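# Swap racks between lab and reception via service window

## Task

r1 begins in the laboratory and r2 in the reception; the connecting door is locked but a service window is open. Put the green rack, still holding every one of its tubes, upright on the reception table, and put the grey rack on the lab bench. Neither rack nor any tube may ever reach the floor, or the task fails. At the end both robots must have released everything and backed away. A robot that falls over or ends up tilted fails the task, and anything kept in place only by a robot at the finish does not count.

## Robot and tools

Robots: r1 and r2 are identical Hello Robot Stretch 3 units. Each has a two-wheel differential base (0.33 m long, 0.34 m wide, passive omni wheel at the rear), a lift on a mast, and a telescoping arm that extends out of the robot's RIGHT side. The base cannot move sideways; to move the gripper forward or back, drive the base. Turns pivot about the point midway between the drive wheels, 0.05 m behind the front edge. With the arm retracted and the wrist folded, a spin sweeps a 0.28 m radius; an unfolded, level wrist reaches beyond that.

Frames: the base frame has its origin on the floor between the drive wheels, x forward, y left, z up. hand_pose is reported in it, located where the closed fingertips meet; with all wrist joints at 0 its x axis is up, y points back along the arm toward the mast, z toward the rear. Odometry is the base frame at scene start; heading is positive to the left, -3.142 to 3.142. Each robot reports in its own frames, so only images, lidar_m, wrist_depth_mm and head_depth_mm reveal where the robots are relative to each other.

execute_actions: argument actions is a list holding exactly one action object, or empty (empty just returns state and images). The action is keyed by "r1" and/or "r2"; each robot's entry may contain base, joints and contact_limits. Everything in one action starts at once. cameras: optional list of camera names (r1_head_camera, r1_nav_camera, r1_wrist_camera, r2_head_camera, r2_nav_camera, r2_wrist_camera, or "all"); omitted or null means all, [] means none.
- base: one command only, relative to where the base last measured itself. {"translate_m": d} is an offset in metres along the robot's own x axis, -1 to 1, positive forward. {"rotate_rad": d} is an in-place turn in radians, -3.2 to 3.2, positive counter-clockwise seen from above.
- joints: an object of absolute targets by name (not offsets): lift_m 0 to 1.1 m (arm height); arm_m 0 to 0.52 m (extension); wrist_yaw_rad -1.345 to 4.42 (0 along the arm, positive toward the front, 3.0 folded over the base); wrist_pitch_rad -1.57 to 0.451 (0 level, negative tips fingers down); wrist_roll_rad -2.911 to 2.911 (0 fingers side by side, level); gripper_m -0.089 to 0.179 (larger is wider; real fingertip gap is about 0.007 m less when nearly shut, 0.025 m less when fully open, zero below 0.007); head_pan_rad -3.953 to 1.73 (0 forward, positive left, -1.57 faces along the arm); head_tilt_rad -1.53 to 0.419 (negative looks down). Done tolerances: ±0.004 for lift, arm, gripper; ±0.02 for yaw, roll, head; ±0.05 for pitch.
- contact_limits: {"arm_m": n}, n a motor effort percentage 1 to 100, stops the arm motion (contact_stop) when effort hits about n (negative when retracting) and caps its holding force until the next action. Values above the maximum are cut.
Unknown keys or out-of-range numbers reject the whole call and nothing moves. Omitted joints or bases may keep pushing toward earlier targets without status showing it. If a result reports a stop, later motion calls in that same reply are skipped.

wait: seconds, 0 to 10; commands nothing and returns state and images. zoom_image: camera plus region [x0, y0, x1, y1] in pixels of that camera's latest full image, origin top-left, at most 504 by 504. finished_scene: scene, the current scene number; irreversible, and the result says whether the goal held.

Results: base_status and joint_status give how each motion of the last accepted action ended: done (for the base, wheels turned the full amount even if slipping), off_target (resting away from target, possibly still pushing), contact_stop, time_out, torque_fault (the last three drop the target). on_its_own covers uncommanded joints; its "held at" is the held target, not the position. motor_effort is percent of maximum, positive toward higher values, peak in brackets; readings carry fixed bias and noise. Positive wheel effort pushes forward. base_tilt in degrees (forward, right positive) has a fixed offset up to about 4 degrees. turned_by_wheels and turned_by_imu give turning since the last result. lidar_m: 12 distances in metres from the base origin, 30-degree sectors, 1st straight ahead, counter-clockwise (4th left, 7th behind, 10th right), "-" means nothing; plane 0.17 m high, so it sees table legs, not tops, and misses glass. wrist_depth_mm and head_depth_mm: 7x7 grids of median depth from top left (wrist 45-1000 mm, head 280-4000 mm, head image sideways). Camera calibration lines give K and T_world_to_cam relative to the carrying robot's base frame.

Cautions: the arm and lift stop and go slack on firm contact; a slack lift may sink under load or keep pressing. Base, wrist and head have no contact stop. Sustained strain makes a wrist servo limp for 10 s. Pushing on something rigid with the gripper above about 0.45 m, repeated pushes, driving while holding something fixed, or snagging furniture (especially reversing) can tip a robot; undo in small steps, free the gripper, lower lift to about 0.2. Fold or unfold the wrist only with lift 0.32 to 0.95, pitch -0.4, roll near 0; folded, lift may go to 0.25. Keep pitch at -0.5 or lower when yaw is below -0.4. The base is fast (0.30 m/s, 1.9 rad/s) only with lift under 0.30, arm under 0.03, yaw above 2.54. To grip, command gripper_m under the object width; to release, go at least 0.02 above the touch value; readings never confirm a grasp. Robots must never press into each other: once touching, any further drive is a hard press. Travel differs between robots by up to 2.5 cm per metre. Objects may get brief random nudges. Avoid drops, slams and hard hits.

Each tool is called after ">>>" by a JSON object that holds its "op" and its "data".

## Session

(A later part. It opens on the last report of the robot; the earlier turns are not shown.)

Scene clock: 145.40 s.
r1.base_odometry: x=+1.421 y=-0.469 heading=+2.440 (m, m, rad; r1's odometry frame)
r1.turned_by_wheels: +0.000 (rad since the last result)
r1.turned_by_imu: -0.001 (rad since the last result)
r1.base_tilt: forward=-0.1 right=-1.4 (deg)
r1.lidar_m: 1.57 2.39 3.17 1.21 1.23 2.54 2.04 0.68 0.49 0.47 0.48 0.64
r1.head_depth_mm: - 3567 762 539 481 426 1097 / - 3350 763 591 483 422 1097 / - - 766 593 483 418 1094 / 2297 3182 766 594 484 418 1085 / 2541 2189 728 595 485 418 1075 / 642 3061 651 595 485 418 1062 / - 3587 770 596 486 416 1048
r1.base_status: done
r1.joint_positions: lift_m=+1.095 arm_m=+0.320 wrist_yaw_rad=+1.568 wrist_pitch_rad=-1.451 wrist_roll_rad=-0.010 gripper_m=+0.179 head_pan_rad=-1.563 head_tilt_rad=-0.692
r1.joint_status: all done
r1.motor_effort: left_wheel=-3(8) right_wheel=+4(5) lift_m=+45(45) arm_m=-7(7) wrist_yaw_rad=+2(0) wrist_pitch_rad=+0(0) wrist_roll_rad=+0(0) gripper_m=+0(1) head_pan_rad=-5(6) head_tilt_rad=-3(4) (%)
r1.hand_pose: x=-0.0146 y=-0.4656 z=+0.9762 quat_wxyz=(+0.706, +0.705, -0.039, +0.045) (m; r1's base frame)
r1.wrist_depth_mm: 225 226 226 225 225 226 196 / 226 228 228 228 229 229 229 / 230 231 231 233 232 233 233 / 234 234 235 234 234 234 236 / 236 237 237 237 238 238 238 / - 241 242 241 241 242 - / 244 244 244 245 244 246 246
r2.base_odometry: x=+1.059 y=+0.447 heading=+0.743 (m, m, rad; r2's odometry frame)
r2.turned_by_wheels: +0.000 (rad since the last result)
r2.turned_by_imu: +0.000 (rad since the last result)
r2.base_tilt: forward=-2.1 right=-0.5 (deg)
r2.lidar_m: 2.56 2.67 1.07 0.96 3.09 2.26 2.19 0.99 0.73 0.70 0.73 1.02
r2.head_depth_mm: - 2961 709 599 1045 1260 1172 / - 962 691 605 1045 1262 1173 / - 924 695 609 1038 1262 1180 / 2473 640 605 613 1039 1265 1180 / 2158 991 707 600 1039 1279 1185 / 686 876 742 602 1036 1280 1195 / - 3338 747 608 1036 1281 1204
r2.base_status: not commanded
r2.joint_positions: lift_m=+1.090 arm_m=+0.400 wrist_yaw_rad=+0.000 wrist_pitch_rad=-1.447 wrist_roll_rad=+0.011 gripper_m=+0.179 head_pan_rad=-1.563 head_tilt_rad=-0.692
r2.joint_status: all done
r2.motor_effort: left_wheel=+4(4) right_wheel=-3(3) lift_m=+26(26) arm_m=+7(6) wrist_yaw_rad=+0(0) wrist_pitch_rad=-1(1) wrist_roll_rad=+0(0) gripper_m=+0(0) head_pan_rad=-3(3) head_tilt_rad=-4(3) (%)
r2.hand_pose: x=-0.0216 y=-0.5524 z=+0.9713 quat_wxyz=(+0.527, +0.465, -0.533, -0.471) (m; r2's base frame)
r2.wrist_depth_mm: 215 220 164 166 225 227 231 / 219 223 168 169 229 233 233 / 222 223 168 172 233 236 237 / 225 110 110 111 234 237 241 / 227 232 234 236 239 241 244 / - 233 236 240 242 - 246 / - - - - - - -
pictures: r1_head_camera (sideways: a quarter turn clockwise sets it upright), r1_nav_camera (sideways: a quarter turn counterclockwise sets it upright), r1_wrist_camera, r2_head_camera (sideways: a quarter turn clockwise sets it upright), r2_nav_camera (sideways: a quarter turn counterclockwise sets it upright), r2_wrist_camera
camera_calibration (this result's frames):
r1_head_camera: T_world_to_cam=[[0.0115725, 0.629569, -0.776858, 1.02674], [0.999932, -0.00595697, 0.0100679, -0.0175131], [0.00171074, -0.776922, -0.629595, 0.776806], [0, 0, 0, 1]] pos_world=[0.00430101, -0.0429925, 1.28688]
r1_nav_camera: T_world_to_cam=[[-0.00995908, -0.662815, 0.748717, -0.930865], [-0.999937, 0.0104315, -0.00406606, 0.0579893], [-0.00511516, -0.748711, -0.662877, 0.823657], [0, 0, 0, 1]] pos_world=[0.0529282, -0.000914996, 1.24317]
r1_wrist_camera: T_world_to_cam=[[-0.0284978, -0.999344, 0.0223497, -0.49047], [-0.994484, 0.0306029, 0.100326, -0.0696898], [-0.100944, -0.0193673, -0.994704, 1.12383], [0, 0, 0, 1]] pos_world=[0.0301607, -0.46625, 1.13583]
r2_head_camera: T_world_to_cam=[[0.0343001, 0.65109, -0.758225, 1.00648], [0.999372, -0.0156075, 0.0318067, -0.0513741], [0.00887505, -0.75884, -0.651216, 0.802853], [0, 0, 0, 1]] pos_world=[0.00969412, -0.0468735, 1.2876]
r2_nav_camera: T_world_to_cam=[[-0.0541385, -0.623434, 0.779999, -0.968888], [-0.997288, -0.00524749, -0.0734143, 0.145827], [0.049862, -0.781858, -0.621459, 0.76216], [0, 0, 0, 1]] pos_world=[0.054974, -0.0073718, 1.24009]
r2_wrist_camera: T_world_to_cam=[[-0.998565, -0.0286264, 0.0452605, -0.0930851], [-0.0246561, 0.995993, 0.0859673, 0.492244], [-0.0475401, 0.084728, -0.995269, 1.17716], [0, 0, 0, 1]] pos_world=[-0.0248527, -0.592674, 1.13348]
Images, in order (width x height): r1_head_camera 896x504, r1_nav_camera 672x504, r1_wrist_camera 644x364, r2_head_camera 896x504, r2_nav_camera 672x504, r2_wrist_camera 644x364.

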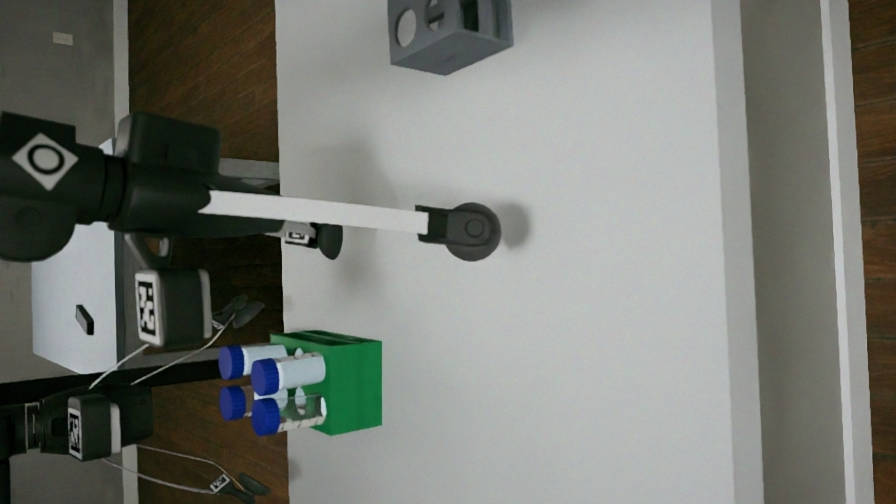

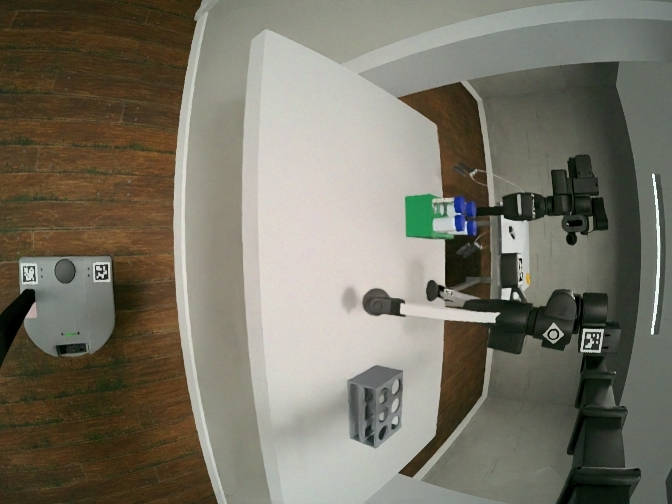

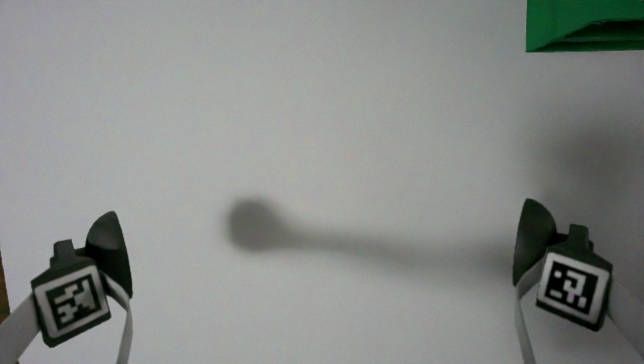

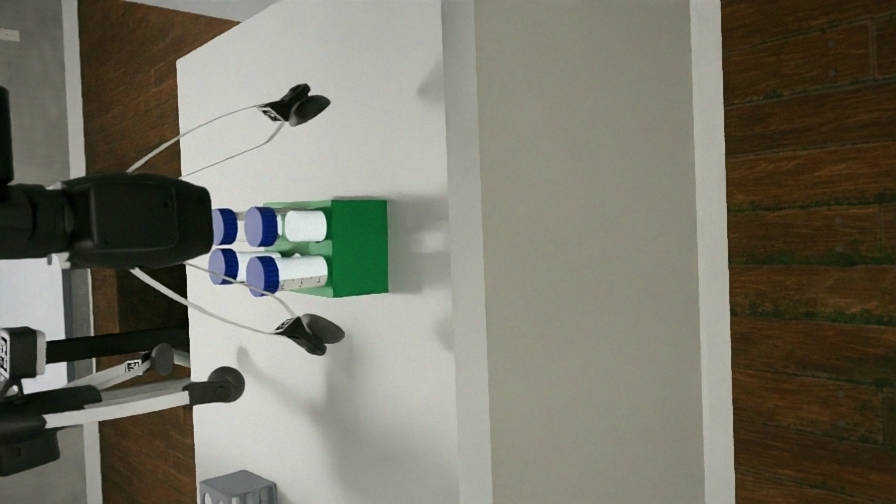

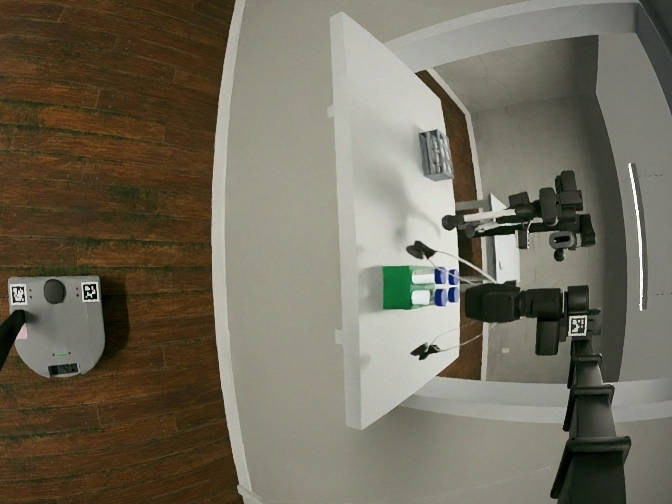

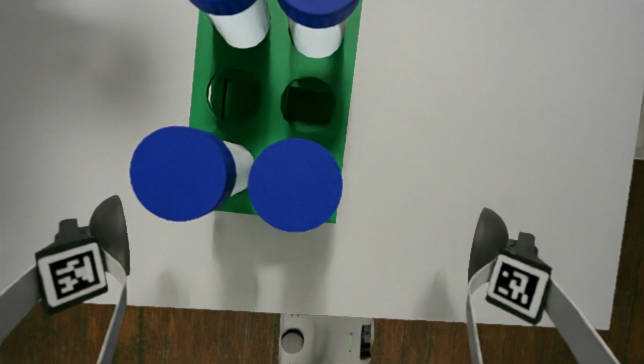

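>>> {"op": "execute_actions", "data": {"actions": [{"r1":{"base":{"translate_m":-0.2},"joints":{"lift_m":1.067,"arm_m":0.313}},"r2":{"base":{"translate_m":0.022}}}], "cameras": []}}

>>> {"op": "execute_actions", "data": {"actions": [{"r2":{"joints":{"arm_m":0.474,"lift_m":1.066}}}], "cameras": ["r1_wrist_camera","r1_head_camera","r2_wrist_camera","r2_head_camera"]}}

Scene clock: 148.73 s.
r1.base_odometry: x=+1.574 y=-0.598 heading=+2.440 (m, m, rad; r1's odometry frame)
r1.turned_by_wheels: +0.000 (rad since the last result)
r1.turned_by_imu: -0.001 (rad since the last result)
r1.base_tilt: forward=+0.0 right=-1.4 (deg)
r1.lidar_m: 1.60 2.59 1.26 1.18 3.24 2.33 2.07 0.69 0.49 0.47 0.49 0.65
r1.head_depth_mm: - 3556 763 590 482 426 1106 / - 3563 763 591 483 427 1096 / - - 734 533 483 427 1096 / 2537 3324 785 535 484 425 1096 / 2545 3766 767 576 485 420 1089 / 2580 3210 770 596 485 418 1076 / - 3197 772 595 485 418 1061
r1.base_status: done
r1.joint_positions: lift_m=+1.067 arm_m=+0.313 wrist_yaw_rad=+1.568 wrist_pitch_rad=-1.451 wrist_roll_rad=-0.010 gripper_m=+0.179 head_pan_rad=-1.563 head_tilt_rad=-0.692
r1.joint_status: all done
r1.motor_effort: left_wheel=-3(7) right_wheel=+4(7) lift_m=+33(41) arm_m=-7(8) wrist_yaw_rad=+1(3) wrist_pitch_rad=+0(0) wrist_roll_rad=+0(0) gripper_m=+0(0) head_pan_rad=-4(5) head_tilt_rad=-4(4) (%)
r1.hand_pose: x=-0.0146 y=-0.4586 z=+0.9486 quat_wxyz=(+0.706, +0.705, -0.039, +0.045) (m; r1's base frame)
r1.wrist_depth_mm: 198 199 198 198 198 199 200 / 201 202 201 202 201 203 202 / 203 203 204 145 204 205 205 / 207 206 201 200 201 207 208 / 208 210 178 149 205 210 210 / - 213 184 181 206 214 - / 216 215 213 153 185 217 217
r2.base_odometry: x=+1.075 y=+0.462 heading=+0.743 (m, m, rad; r2's odometry frame)
r2.turned_by_wheels: +0.000 (rad since the last result)
r2.turned_by_imu: +0.000 (rad since the last result)
r2.base_tilt: forward=-2.1 right=-0.5 (deg)
r2.lidar_m: 2.54 2.66 1.06 0.96 3.12 2.28 2.22 0.99 0.73 0.71 0.74 1.01
r2.head_depth_mm: - 2979 710 600 1042 1266 1168 / - 964 692 603 1042 1266 1175 / - 885 648 608 1043 1265 1176 / 2457 892 617 612 1040 1266 1185 / 2525 992 720 602 1038 1272 1186 / - 1310 741 605 1041 1281 1194 / - 963 747 607 1038 1283 1198
r2.base_status: done
r2.joint_positions: lift_m=+1.090 arm_m=+0.400 wrist_yaw_rad=+0.000 wrist_pitch_rad=-1.447 wrist_roll_rad=+0.011 gripper_m=+0.179 head_pan_rad=-1.563 head_tilt_rad=-0.692
r2.joint_status: not commanded
r2.motor_effort: left_wheel=+3(7) right_wheel=-3(6) lift_m=+25(26) arm_m=+5(6) wrist_yaw_rad=+0(0) wrist_pitch_rad=-1(1) wrist_roll_rad=+0(0) gripper_m=+0(0) head_pan_rad=-3(3) head_tilt_rad=-4(4) (%)
r2.hand_pose: x=-0.0216 y=-0.5524 z=+0.9713 quat_wxyz=(+0.527, +0.465, -0.533, -0.471) (m; r2's base frame)
r2.wrist_depth_mm: 218 218 222 163 225 228 231 / 219 223 224 168 228 233 234 / 223 225 169 170 233 234 238 / 226 228 110 112 232 238 241 / 226 229 232 234 239 239 244 / - 235 235 240 240 - 247 / - - - - - - -
pictures: none
No camera images: the call's "cameras" was empty. Leave "cameras" out to get every camera's image.

Scene clock: 150.47 s.
r1.base_odometry: x=+1.574 y=-0.598 heading=+2.440 (m, m, rad; r1's odometry frame)
r1.turned_by_wheels: +0.000 (rad since the last result)
r1.turned_by_imu: +0.000 (rad since the last result)
r1.base_tilt: forward=-0.1 right=-1.4 (deg)
r1.lidar_m: 1.59 2.59 1.25 1.18 3.26 2.32 2.07 0.69 0.49 0.47 0.49 0.65
r1.head_depth_mm: - 3520 764 591 482 426 1108 / - 3571 763 593 483 427 1094 / - - 735 533 483 427 1097 / 2559 3303 782 534 484 424 1097 / 2565 3807 767 576 485 420 1087 / 2576 3222 770 593 485 419 1077 / - 3272 739 595 485 418 1065
r1.base_status: not commanded
r1.joint_positions: lift_m=+1.067 arm_m=+0.313 wrist_yaw_rad=+1.568 wrist_pitch_rad=-1.451 wrist_roll_rad=-0.010 gripper_m=+0.179 head_pan_rad=-1.563 head_tilt_rad=-0.692
r1.joint_status: not commanded
r1.motor_effort: left_wheel=-2(3) right_wheel=+4(4) lift_m=+33(32) arm_m=-7(7) wrist_yaw_rad=+1(1) wrist_pitch_rad=+0(0) wrist_roll_rad=+0(0) gripper_m=+1(0) head_pan_rad=-5(6) head_tilt_rad=-4(3) (%)
r1.hand_pose: x=-0.0146 y=-0.4586 z=+0.9486 quat_wxyz=(+0.706, +0.705, -0.039, +0.045) (m; r1's base frame)
r1.wrist_depth_mm: 198 199 199 198 198 199 199 / 201 201 200 201 201 202 202 / 203 204 202 146 204 205 205 / 207 207 201 201 201 208 207 / 209 210 178 149 206 210 209 / - 211 184 181 206 214 - / 216 214 214 153 185 216 217
r2.base_odometry: x=+1.075 y=+0.462 heading=+0.743 (m, m, rad; r2's odometry frame)
r2.turned_by_wheels: +0.000 (rad since the last result)
r2.turned_by_imu: +0.000 (rad since the last result)
r2.base_tilt: forward=-2.1 right=-0.5 (deg)
r2.lidar_m: 2.54 2.66 1.05 0.96 3.11 2.28 2.22 0.98 0.73 0.71 0.73 1.02
r2.head_depth_mm: - 2972 709 600 1044 1255 1172 / - 965 693 605 1043 1263 1174 / - 925 647 609 1040 1265 1178 / 2483 874 616 614 1042 1270 1184 / 2514 998 709 601 1041 1267 1190 / - 1313 741 602 1040 1274 1197 / - 968 748 607 1030 1283 1201
r2.base_status: not commanded
r2.joint_positions: lift_m=+1.066 arm_m=+0.474 wrist_yaw_rad=+0.000 wrist_pitch_rad=-1.447 wrist_roll_rad=+0.011 gripper_m=+0.179 head_pan_rad=-1.563 head_tilt_rad=-0.692
r2.joint_status: all done
r2.motor_effort: left_wheel=+3(3) right_wheel=-3(3) lift_m=+19(19) arm_m=+6(6) wrist_yaw_rad=+0(0) wrist_pitch_rad=-1(1) wrist_roll_rad=+0(0) gripper_m=+0(0) head_pan_rad=-3(3) head_tilt_rad=-4(4) (%)
r2.hand_pose: x=-0.0216 y=-0.6263 z=+0.9476 quat_wxyz=(+0.527, +0.466, -0.532, -0.471) (m; r2's base frame)
r2.wrist_depth_mm: 195 197 199 200 203 205 208 / 198 200 200 203 205 208 209 / 200 202 85 146 208 210 212 / 204 205 86 88 88 213 217 / 205 208 181 150 153 217 219 / - 210 150 153 218 - 221 / 211 212 126 141 218 222 225
pictures: r1_head_camera (sideways: a quarter turn clockwise sets it upright), r1_wrist_camera, r2_head_camera (sideways: a quarter turn clockwise sets it upright), r2_wrist_camera
camera_calibration (this result's frames):
r1_head_camera: T_world_to_cam=[[0.0115725, 0.629569, -0.776858, 1.02674], [0.999932, -0.00595697, 0.0100679, -0.0175131], [0.00171074, -0.776922, -0.629595, 0.776806], [0, 0, 0, 1]] pos_world=[0.00430101, -0.0429925, 1.28688]
r1_wrist_camera: T_world_to_cam=[[-0.0283224, -0.999349, 0.0223497, -0.48289], [-0.994489, 0.0304284, 0.100326, -0.0672153], [-0.10094, -0.019385, -0.994704, 1.09651], [0, 0, 0, 1]] pos_world=[0.0301608, -0.459275, 1.10824]
r2_head_camera: T_world_to_cam=[[0.0343002, 0.65109, -0.758225, 1.00648], [0.999372, -0.0156077, 0.0318067, -0.0513741], [0.00887487, -0.75884, -0.651216, 0.802853], [0, 0, 0, 1]] pos_world=[0.00969411, -0.0468735, 1.2876]
r2_wrist_camera: T_world_to_cam=[[-0.998565, -0.0286403, 0.0452516, -0.0941308], [-0.024656, 0.995966, 0.0862764, 0.567591], [-0.04754, 0.0850369, -0.995243, 1.16004], [0, 0, 0, 1]] pos_world=[-0.0248527, -0.666644, 1.10981]
Images, in order (width x height): r1_head_camera 896x504, r1_wrist_camera 644x364, r2_head_camera 896x504, r2_wrist_camera 644x364.

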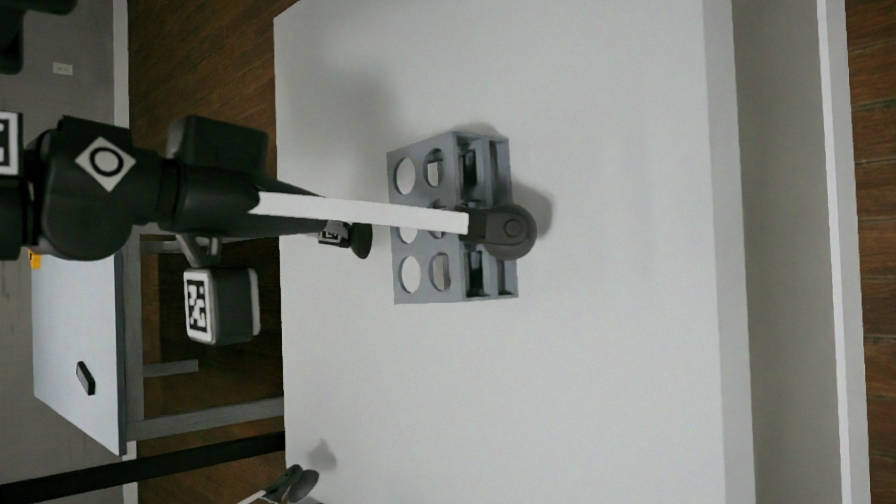

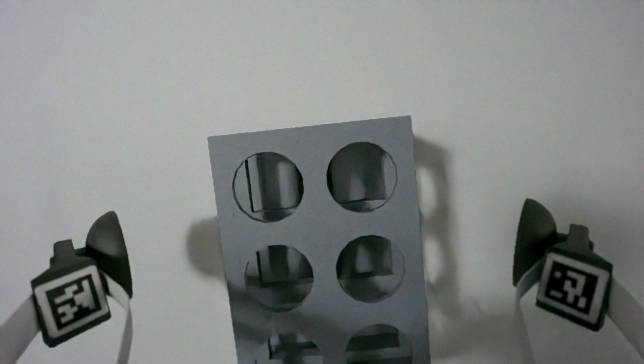

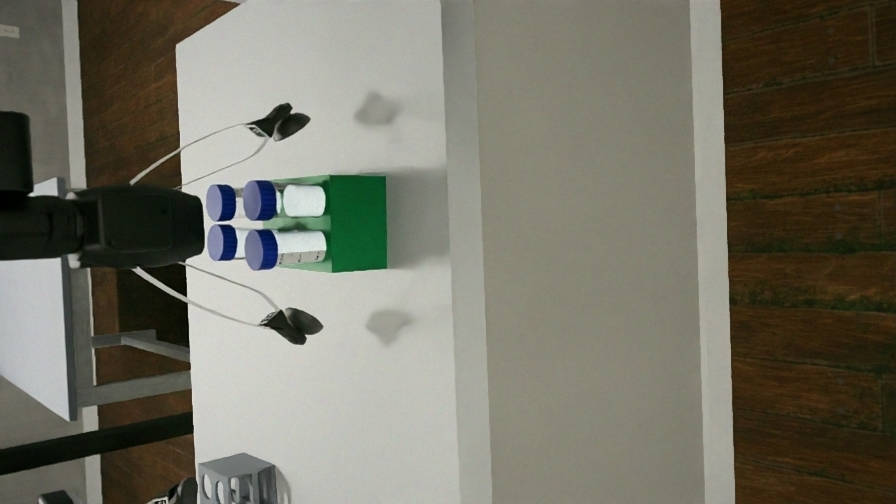

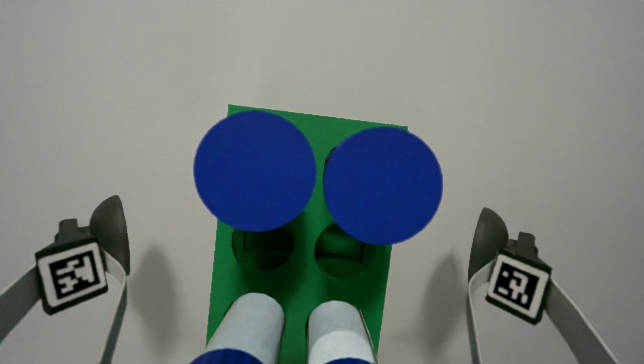

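>>> {"op": "execute_actions", "data": {"actions": [{"r1":{"joints":{"gripper_m":0.048}},"r2":{"joints":{"gripper_m":0.05}}}], "cameras": []}}

>>> {"op": "execute_actions", "data": {"actions": [{"r1":{"joints":{"lift_m":1.1}},"r2":{"joints":{"lift_m":1.1}}}], "cameras": ["r1_wrist_camera","r2_wrist_camera","r2_head_camera"]}}

Scene clock: 152.60 s.
r1.base_odometry: x=+1.574 y=-0.598 heading=+2.440 (m, m, rad; r1's odometry frame)
r1.turned_by_wheels: +0.000 (rad since the last result)
r1.turned_by_imu: +0.000 (rad since the last result)
r1.base_tilt: forward=+0.0 right=-1.4 (deg)
r1.lidar_m: 1.59 2.60 1.25 1.19 3.26 2.33 2.07 0.69 0.49 0.47 0.49 0.65
r1.head_depth_mm: - 3561 762 590 483 426 1108 / - 3582 762 592 483 427 1101 / - - 733 532 484 427 1096 / 2552 3290 767 532 484 424 1093 / 2565 3778 766 576 485 419 1086 / 2555 3196 769 596 485 418 1069 / - 3223 770 596 486 419 1060
r1.base_status: not commanded
r1.joint_positions: lift_m=+1.067 arm_m=+0.313 wrist_yaw_rad=+1.569 wrist_pitch_rad=-1.451 wrist_roll_rad=-0.010 gripper_m=+0.049 head_pan_rad=-1.563 head_tilt_rad=-0.692
r1.joint_status: all done
r1.motor_effort: left_wheel=-3(3) right_wheel=+4(3) lift_m=+33(33) arm_m=-7(7) wrist_yaw_rad=+2(1) wrist_pitch_rad=+0(1) wrist_roll_rad=+0(0) gripper_m=-18(99) head_pan_rad=-5(5) head_tilt_rad=-4(3) (%)
r1.hand_pose: x=-0.0146 y=-0.4586 z=+0.9486 quat_wxyz=(+0.706, +0.705, -0.039, +0.045) (m; r1's base frame)
r1.wrist_depth_mm: 198 199 197 199 199 198 199 / 201 201 200 201 202 202 203 / 203 204 203 144 203 205 205 / 205 207 200 200 200 208 208 / 209 209 147 148 148 210 210 / 212 212 180 181 180 212 213 / 215 214 215 153 185 216 216
r2.base_odometry: x=+1.075 y=+0.462 heading=+0.743 (m, m, rad; r2's odometry frame)
r2.turned_by_wheels: +0.000 (rad since the last result)
r2.turned_by_imu: +0.000 (rad since the last result)
r2.base_tilt: forward=-2.1 right=-0.5 (deg)
r2.lidar_m: 2.54 2.66 1.05 0.96 3.14 2.28 2.21 0.98 0.73 0.71 0.73 1.02
r2.head_depth_mm: - 2961 709 599 1048 1257 1169 / - 959 715 603 1044 1263 1179 / - 924 627 609 1043 1266 1179 / 2476 895 615 613 1038 1262 1188 / 2509 997 733 600 1037 1269 1185 / - 1313 739 603 1037 1281 1195 / - 1323 747 609 1034 1278 1201
r2.base_status: not commanded
r2.joint_positions: lift_m=+1.066 arm_m=+0.474 wrist_yaw_rad=+0.000 wrist_pitch_rad=-1.447 wrist_roll_rad=+0.011 gripper_m=+0.051 head_pan_rad=-1.563 head_tilt_rad=-0.692
r2.joint_status: all done
r2.motor_effort: left_wheel=+4(4) right_wheel=-3(4) lift_m=+20(20) arm_m=+6(6) wrist_yaw_rad=+0(0) wrist_pitch_rad=-1(1) wrist_roll_rad=+0(0) gripper_m=-17(89) head_pan_rad=-3(3) head_tilt_rad=-4(4) (%)
r2.hand_pose: x=-0.0216 y=-0.6263 z=+0.9476 quat_wxyz=(+0.527, +0.466, -0.532, -0.471) (m; r2's base frame)
r2.wrist_depth_mm: 194 195 197 200 202 206 208 / 197 199 201 203 205 208 210 / 198 202 85 147 206 211 213 / 202 203 86 87 88 214 215 / 203 207 88 149 89 215 217 / 208 211 150 152 217 218 221 / 209 212 127 142 220 222 222
pictures: none
No camera images: the call's "cameras" was empty. Leave "cameras" out to get every camera's image.

Scene clock: 153.70 s.
r1.base_odometry: x=+1.574 y=-0.598 heading=+2.440 (m, m, rad; r1's odometry frame)
r1.turned_by_wheels: +0.000 (rad since the last result)
r1.turned_by_imu: +0.000 (rad since the last result)
r1.base_tilt: forward=+0.0 right=-1.3 (deg)
r1.lidar_m: 1.60 2.59 1.25 1.18 3.24 2.33 2.07 0.69 0.49 0.47 0.49 0.65
r1.head_depth_mm: - 3573 762 591 482 426 1110 / - 3357 765 573 482 427 1094 / - - 763 522 484 427 1093 / 2300 3194 781 521 484 425 1094 / 2547 3210 769 576 484 420 1090 / 2580 3230 769 595 485 418 1073 / - 3223 771 596 486 419 1061
r1.base_status: not commanded
r1.joint_positions: lift_m=+1.100 arm_m=+0.313 wrist_yaw_rad=+1.569 wrist_pitch_rad=-1.451 wrist_roll_rad=-0.010 gripper_m=+0.049 head_pan_rad=-1.563 head_tilt_rad=-0.692
r1.joint_status: all done
r1.motor_effort: left_wheel=-3(3) right_wheel=+5(4) lift_m=+47(48) arm_m=-7(7) wrist_yaw_rad=+1(2) wrist_pitch_rad=+0(0) wrist_roll_rad=+1(0) gripper_m=-18(18) head_pan_rad=-4(4) head_tilt_rad=-5(3) (%)
r1.hand_pose: x=-0.0146 y=-0.4586 z=+0.9812 quat_wxyz=(+0.706, +0.705, -0.039, +0.045) (m; r1's base frame)
r1.wrist_depth_mm: 230 229 229 230 230 230 231 / 232 232 233 232 234 234 233 / 236 237 235 143 237 238 237 / 238 237 200 199 200 240 240 / 241 241 148 147 148 243 244 / 246 245 180 181 180 246 249 / 251 248 247 152 185 249 250
r2.base_odometry: x=+1.075 y=+0.462 heading=+0.743 (m, m, rad; r2's odometry frame)
r2.turned_by_wheels: +0.000 (rad since the last result)
r2.turned_by_imu: +0.000 (rad since the last result)
r2.base_tilt: forward=-2.1 right=-0.5 (deg)
r2.lidar_m: 2.55 2.65 1.05 0.96 3.12 2.28 2.21 0.98 0.73 0.71 0.73 1.02
r2.head_depth_mm: - 2970 709 600 1047 1259 1171 / - 963 716 606 1043 1267 1175 / - 905 631 608 1040 1261 1177 / - 650 604 613 1040 1264 1186 / 2502 999 731 600 1034 1276 1185 / - 1312 741 604 1035 1280 1198 / - 922 748 606 1036 1287 1201
r2.base_status: not commanded
r2.joint_positions: lift_m=+1.099 arm_m=+0.474 wrist_yaw_rad=+0.000 wrist_pitch_rad=-1.447 wrist_roll_rad=+0.011 gripper_m=+0.051 head_pan_rad=-1.563 head_tilt_rad=-0.692
r2.joint_status: all done
r2.motor_effort: left_wheel=+4(4) right_wheel=-3(3) lift_m=+28(27) arm_m=+6(5) wrist_yaw_rad=+0(1) wrist_pitch_rad=-1(1) wrist_roll_rad=+0(0) gripper_m=-18(18) head_pan_rad=-3(4) head_tilt_rad=-4(4) (%)
r2.hand_pose: x=-0.0216 y=-0.6263 z=+0.9808 quat_wxyz=(+0.527, +0.466, -0.532, -0.471) (m; r2's base frame)
r2.wrist_depth_mm: 226 226 231 231 236 237 240 / 225 229 232 237 239 239 244 / 231 234 85 146 242 243 246 / 235 238 86 87 87 246 249 / 239 240 88 149 89 248 252 / 240 244 151 152 252 254 258 / 242 247 131 142 255 258 262
pictures: r1_wrist_camera, r2_head_camera (sideways: a quarter turn clockwise sets it upright), r2_wrist_camera
camera_calibration (this result's frames):
r1_wrist_camera: T_world_to_cam=[[-0.0282111, -0.999352, 0.0223497, -0.483616], [-0.994493, 0.0303177, 0.100326, -0.0705308], [-0.100938, -0.0193963, -0.994704, 1.12888], [0, 0, 0, 1]] pos_world=[0.0301609, -0.459269, 1.14078]
r2_head_camera: T_world_to_cam=[[0.0343001, 0.65109, -0.758225, 1.00648], [0.999372, -0.0156076, 0.0318067, -0.0513741], [0.00887496, -0.75884, -0.651216, 0.802853], [0, 0, 0, 1]] pos_world=[0.00969411, -0.0468734, 1.2876]
r2_wrist_camera: T_world_to_cam=[[-0.998565, -0.0286452, 0.0452486, -0.0956323], [-0.0246561, 0.995957, 0.0863811, 0.564597], [-0.04754, 0.0851415, -0.995234, 1.19313], [0, 0, 0, 1]] pos_world=[-0.0248527, -0.666639, 1.143]
Images, in order (width x height): r1_wrist_camera 644x364, r2_head_camera 896x504, r2_wrist_camera 644x364.

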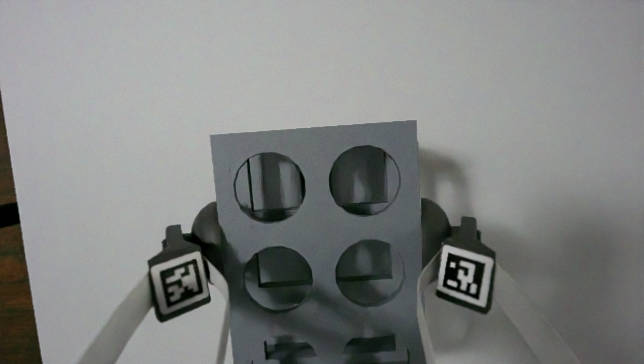

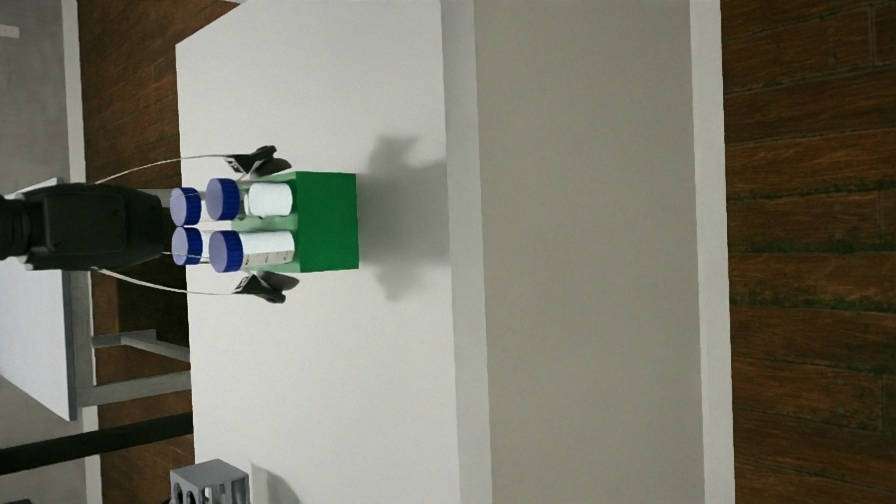

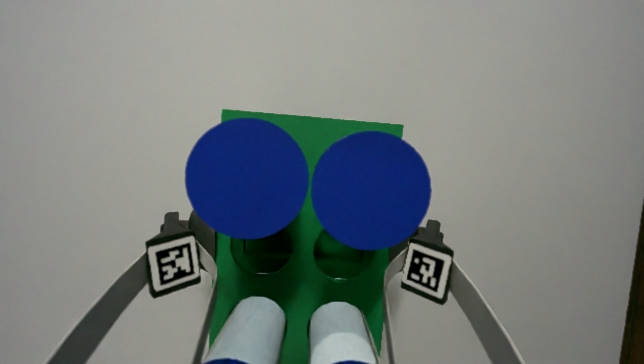

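>>> {"op": "execute_actions", "data": {"actions": [{"r1":{"base":{"rotate_rad":1.55},"joints":{"arm_m":0.15}},"r2":{"base":{"rotate_rad":1.55},"joints":{"arm_m":0.3}}}], "cameras": []}}

>>> {"op": "execute_actions", "data": {"actions": [{"r1":{"base":{"translate_m":0.68},"joints":{"arm_m":0.35}},"r2":{"base":{"translate_m":0.55}}}], "cameras": []}}

>>> {"op": "execute_actions", "data": {"actions": [{"r1":{"base":{"rotate_rad":1.55},"joints":{"arm_m":0.5,"lift_m":0.98}},"r2":{"base":{"rotate_rad":1.1},"joints":{"arm_m":0.48,"lift_m":0.98}}}], "cameras": ["r1_wrist_camera","r2_wrist_camera","r2_head_camera","r1_head_camera"]}}

Scene clock: 157.47 s.
r1.base_odometry: x=+1.574 y=-0.598 heading=-2.294 (m, m, rad; r1's odometry frame)
r1.turned_by_wheels: +1.550 (rad since the last result)
r1.turned_by_imu: +1.566 (rad since the last result)
r1.base_tilt: forward=-0.1 right=-1.4 (deg)
r1.lidar_m: 1.19 3.33 2.35 2.23 0.71 0.50 0.47 0.48 0.64 1.44 2.57 1.25
r1.head_depth_mm: 1096 1155 1181 1275 1307 1298 1172 / - - - 1684 400 1304 1177 / - - - 1895 381 1303 1177 / 2138 2417 2358 1974 394 1306 1180 / 2150 2398 2300 1978 1535 1338 1174 / 2150 2385 2442 1984 1615 1366 1180 / 2117 2382 2538 1988 1611 1360 1178
r1.base_status: done
r1.joint_positions: lift_m=+1.100 arm_m=+0.150 wrist_yaw_rad=+1.570 wrist_pitch_rad=-1.451 wrist_roll_rad=-0.010 gripper_m=+0.049 head_pan_rad=-1.563 head_tilt_rad=-0.692
r1.joint_status: all done
r1.motor_effort: left_wheel=-3(9) right_wheel=+4(8) lift_m=+46(47) arm_m=-7(8) wrist_yaw_rad=+0(2) wrist_pitch_rad=+0(0) wrist_roll_rad=+0(0) gripper_m=-18(18) head_pan_rad=-5(5) head_tilt_rad=-2(3) (%)
r1.hand_pose: x=-0.0146 y=-0.2956 z=+0.9812 quat_wxyz=(+0.706, +0.705, -0.039, +0.045) (m; r1's base frame)
r1.wrist_depth_mm: - - - - - - - / - - - - - - - / - - - 144 - - - / - - 175 200 200 - - / - - 148 147 148 - - / - - 180 180 181 - - / - 976 845 152 185 819 788
r2.base_odometry: x=+1.075 y=+0.462 heading=+2.293 (m, m, rad; r2's odometry frame)
r2.turned_by_wheels: +1.550 (rad since the last result)
r2.turned_by_imu: +1.580 (rad since the last result)
r2.base_tilt: forward=-2.1 right=-0.5 (deg)
r2.lidar_m: 0.96 3.15 2.30 2.22 1.00 0.73 0.70 0.73 1.00 2.54 2.63 1.06
r2.head_depth_mm: 2153 2204 2179 1884 1554 1333 1167 / 2232 2483 2428 1880 1566 1341 1177 / - - 481 463 1580 1354 1177 / 2149 2506 474 469 1588 1359 1180 / 2171 2442 2400 1927 1585 1360 1190 / 2193 2440 2454 1935 1603 1372 1195 / 2180 2449 2470 1944 1606 1380 1197
r2.base_status: done
r2.joint_positions: lift_m=+1.099 arm_m=+0.300 wrist_yaw_rad=+0.000 wrist_pitch_rad=-1.447 wrist_roll_rad=+0.011 gripper_m=+0.051 head_pan_rad=-1.563 head_tilt_rad=-0.692
r2.joint_status: all done
r2.motor_effort: left_wheel=-2(7) right_wheel=+4(11) lift_m=+27(28) arm_m=-6(6) wrist_yaw_rad=+0(1) wrist_pitch_rad=-1(1) wrist_roll_rad=+0(0) gripper_m=-18(18) head_pan_rad=-3(3) head_tilt_rad=-4(4) (%)
r2.hand_pose: x=-0.0216 y=-0.4530 z=+0.9808 quat_wxyz=(+0.527, +0.466, -0.532, -0.471) (m; r2's base frame)
r2.wrist_depth_mm: - - - - - - 760 / - - - - - - 739 / - - 85 146 - - 731 / - - 86 87 87 - 732 / - - 88 149 89 - 730 / - - 152 153 - - 716 / - - 131 141 - 938 701
pictures: none
No camera images: the call's "cameras" was empty. Leave "cameras" out to get every camera's image.

Scene clock: 165.77 s.
r1.base_odometry: x=+1.124 y=-1.108 heading=-2.294 (m, m, rad; r1's odometry frame)
r1.turned_by_wheels: +0.000 (rad since the last result)
r1.turned_by_imu: -0.003 (rad since the last result)
r1.base_tilt: forward=+0.0 right=-1.3 (deg)
r1.lidar_m: 0.94 0.53 2.39 2.26 1.72 1.21 1.14 1.18 1.54 2.48 2.54 0.64
r1.head_depth_mm: 2175 2460 2540 1964 1592 1355 1174 / 2171 2463 2511 1966 1611 1354 1174 / - 2502 2541 571 1614 1363 1174 / 2131 2428 2557 1797 1612 1362 1181 / 2104 2417 2538 1901 1619 1367 1179 / 2108 2370 2539 1985 1613 1363 1176 / 2080 2339 2517 1973 1613 1366 1178
r1.base_status: done
r1.joint_positions: lift_m=+1.100 arm_m=+0.350 wrist_yaw_rad=+1.570 wrist_pitch_rad=-1.451 wrist_roll_rad=-0.010 gripper_m=+0.049 head_pan_rad=-1.563 head_tilt_rad=-0.692
r1.joint_status: all done
r1.motor_effort: left_wheel=-3(4) right_wheel=+3(9) lift_m=+47(46) arm_m=+7(6) wrist_yaw_rad=+0(0) wrist_pitch_rad=+0(0) wrist_roll_rad=+0(0) gripper_m=-17(18) head_pan_rad=-5(5) head_tilt_rad=-4(4) (%)
r1.hand_pose: x=-0.0146 y=-0.4948 z=+0.9812 quat_wxyz=(+0.706, +0.705, -0.039, +0.045) (m; r1's base frame)
r1.wrist_depth_mm: - - - - - - - / - - - - - - - / - - - 144 - - - / - - 175 199 199 - - / - - 147 147 148 - - / - - 180 181 180 - - / - - - 152 186 - -
r2.base_odometry: x=+0.712 y=+0.875 heading=+2.293 (m, m, rad; r2's odometry frame)
r2.turned_by_wheels: +0.000 (rad since the last result)
r2.turned_by_imu: -0.002 (rad since the last result)
r2.base_tilt: forward=-2.1 right=-0.5 (deg)
r2.lidar_m: 1.78 0.42 2.30 2.21 1.75 1.30 1.25 1.30 1.78 2.54 0.60 0.65
r2.head_depth_mm: 2210 2466 2314 1861 1564 1336 1172 / 2225 2493 2430 1896 1574 1344 1174 / - - 481 463 1571 1354 1179 / 2172 2473 475 468 1579 1350 1184 / 2176 2462 2433 1923 1603 1359 1190 / 2189 2439 2447 1943 1597 1368 1194 / 2179 2451 2459 1949 1608 1379 1138
r2.base_status: done
r2.joint_positions: lift_m=+1.099 arm_m=+0.300 wrist_yaw_rad=+0.000 wrist_pitch_rad=-1.447 wrist_roll_rad=+0.011 gripper_m=+0.051 head_pan_rad=-1.563 head_tilt_rad=-0.692
r2.joint_status: not commanded
r2.motor_effort: left_wheel=-3(4) right_wheel=+4(10) lift_m=+27(27) arm_m=-5(4) wrist_yaw_rad=+0(0) wrist_pitch_rad=-1(1) wrist_roll_rad=+0(0) gripper_m=-18(18) head_pan_rad=-3(3) head_tilt_rad=-4(4) (%)
r2.hand_pose: x=-0.0216 y=-0.4530 z=+0.9808 quat_wxyz=(+0.527, +0.466, -0.532, -0.471) (m; r2's base frame)
r2.wrist_depth_mm: - - - - - - - / - - - - - - - / - - 85 145 - - - / - - 86 87 87 - - / - - 88 149 89 - - / - - 151 154 - - - / - - 131 142 - - -
pictures: none
No camera images: the call's "cameras" was empty. Leave "cameras" out to get every camera's image.

Scene clock: 169.17 s.
r1.base_odometry: x=+1.124 y=-1.108 heading=-0.744 (m, m, rad; r1's odometry frame)
r1.turned_by_wheels: +1.550 (rad since the last result)
r1.turned_by_imu: +1.566 (rad since the last result)
r1.base_tilt: forward=+0.0 right=-1.4 (deg)
r1.lidar_m: 2.26 1.77 1.22 1.15 1.17 1.52 2.48 2.52 0.64 1.07 0.53 2.41
r1.head_depth_mm: 2770 - 1019 788 752 1322 1152 / 2662 1386 1038 809 739 1359 1175 / 2659 1477 1042 767 719 1360 1180 / 2658 1519 1047 765 717 1362 1178 / 2681 1476 1045 811 719 1363 1172 / 2676 1487 1048 812 701 1278 1128 / 2657 2907 1097 814 701 872 1178
r1.base_status: done
r1.joint_positions: lift_m=+0.980 arm_m=+0.500 wrist_yaw_rad=+1.570 wrist_pitch_rad=-1.450 wrist_roll_rad=-0.010 gripper_m=+0.049 head_pan_rad=-1.563 head_tilt_rad=-0.692
r1.joint_status: all done
r1.motor_effort: left_wheel=-3(8) right_wheel=+4(11) lift_m=+34(44) arm_m=+7(6) wrist_yaw_rad=-1(0) wrist_pitch_rad=-1(0) wrist_roll_rad=+0(1) gripper_m=-18(17) head_pan_rad=-5(4) head_tilt_rad=-3(4) (%)
r1.hand_pose: x=-0.0144 y=-0.6448 z=+0.8616 quat_wxyz=(+0.706, +0.705, -0.039, +0.046) (m; r1's base frame)
r1.wrist_depth_mm: 978 251 249 251 251 252 250 / 998 255 252 254 255 254 254 / - 257 258 144 258 257 258 / - 259 200 200 200 261 262 / - 264 148 147 147 265 264 / - 269 180 181 181 268 270 / - 272 270 152 185 274 273
r2.base_odometry: x=+0.712 y=+0.875 heading=-2.891 (m, m, rad; r2's odometry frame)
r2.turned_by_wheels: +1.100 (rad since the last result)
r2.turned_by_imu: +1.121 (rad since the last result)
r2.base_tilt: forward=-2.1 right=-0.5 (deg)
r2.lidar_m: 2.26 2.21 1.64 1.29 1.27 1.32 1.90 2.54 0.60 0.69 0.43 0.42
r2.head_depth_mm: 2978 - 2358 773 853 1284 1171 / - 3005 2331 777 917 1194 1171 / - 3043 967 738 682 1317 1179 / 2916 3121 733 743 654 1350 1181 / 2833 1367 1004 793 658 1307 1188 / 2751 1375 1012 798 661 603 1192 / 2608 1395 1020 805 667 578 1203
r2.base_status: done
r2.joint_positions: lift_m=+0.980 arm_m=+0.480 wrist_yaw_rad=+0.000 wrist_pitch_rad=-1.448 wrist_roll_rad=+0.011 gripper_m=+0.051 head_pan_rad=-1.563 head_tilt_rad=-0.692
r2.joint_status: all done
r2.motor_effort: left_wheel=-1(7) right_wheel=+4(10) lift_m=+21(27) arm_m=+6(7) wrist_yaw_rad=+1(0) wrist_pitch_rad=+0(1) wrist_roll_rad=+0(0) gripper_m=-18(17) head_pan_rad=-4(3) head_tilt_rad=-4(4) (%)
r2.hand_pose: x=-0.0216 y=-0.6320 z=+0.8615 quat_wxyz=(+0.527, +0.466, -0.532, -0.471) (m; r2's base frame)
r2.wrist_depth_mm: 247 249 252 254 260 260 - / 250 251 253 258 261 263 - / 251 256 85 145 260 267 - / 257 258 86 87 88 270 - / 258 262 88 150 89 274 278 / 262 268 152 152 273 276 281 / 263 271 131 142 277 284 -
pictures: r1_head_camera (sideways: a quarter turn clockwise sets it upright), r1_wrist_camera, r2_head_camera (sideways: a quarter turn clockwise sets it upright), r2_wrist_camera
camera_calibration (this result's frames):
r1_head_camera: T_world_to_cam=[[0.0116142, 0.629568, -0.776858, 1.02674], [0.999931, -0.00602324, 0.0100679, -0.0175131], [0.00165925, -0.776922, -0.629595, 0.776806], [0, 0, 0, 1]] pos_world=[0.00429816, -0.0429924, 1.28688]
r1_wrist_camera: T_world_to_cam=[[-0.0271047, -0.999383, 0.0223299, -0.666956], [-0.994615, 0.0291973, 0.0994429, -0.0526266], [-0.100033, -0.0195143, -0.994793, 1.00636], [0, 0, 0, 1]] pos_world=[0.0302486, -0.645369, 1.02124]
r2_head_camera: T_world_to_cam=[[0.0343467, 0.651087, -0.758225, 1.00648], [0.999371, -0.0156791, 0.0318067, -0.0513741], [0.00882068, -0.758841, -0.651216, 0.802854], [0, 0, 0, 1]] pos_world=[0.00969076, -0.0468737, 1.2876]
r2_wrist_camera: T_world_to_cam=[[-0.998562, -0.028798, 0.0452231, -0.0904727], [-0.0247636, 0.995868, 0.0873679, 0.579719], [-0.0475523, 0.0861224, -0.995149, 1.07544], [0, 0, 0, 1]] pos_world=[-0.0248472, -0.672548, 1.02366]
Images, in order (width x height): r1_head_camera 896x504, r1_wrist_camera 644x364, r2_head_camera 896x504, r2_wrist_camera 644x364.

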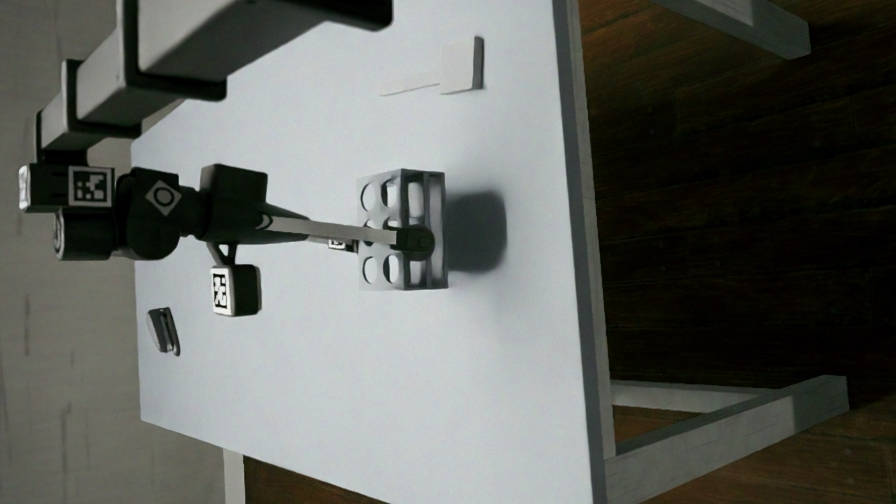

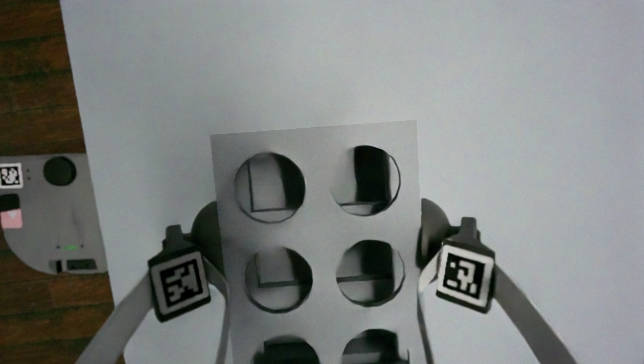

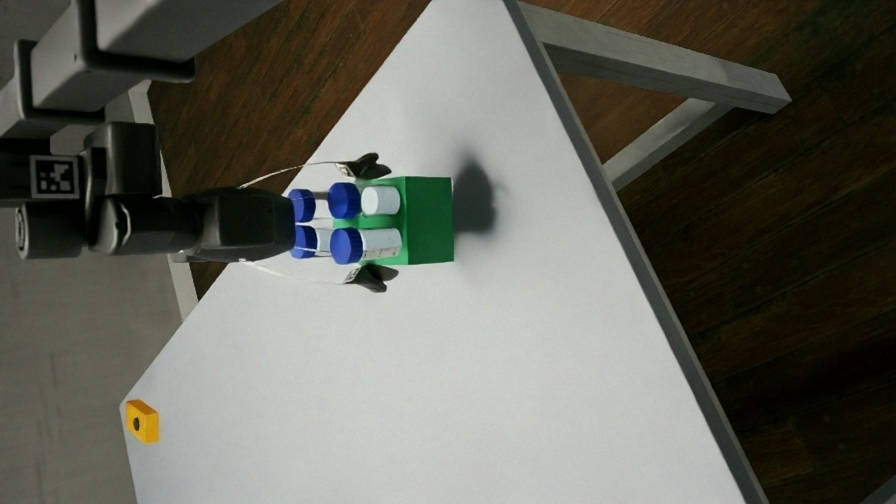

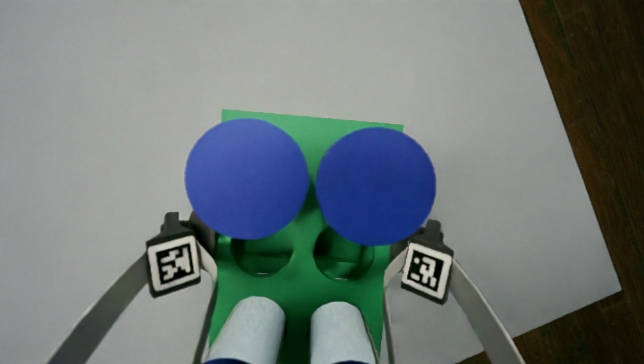

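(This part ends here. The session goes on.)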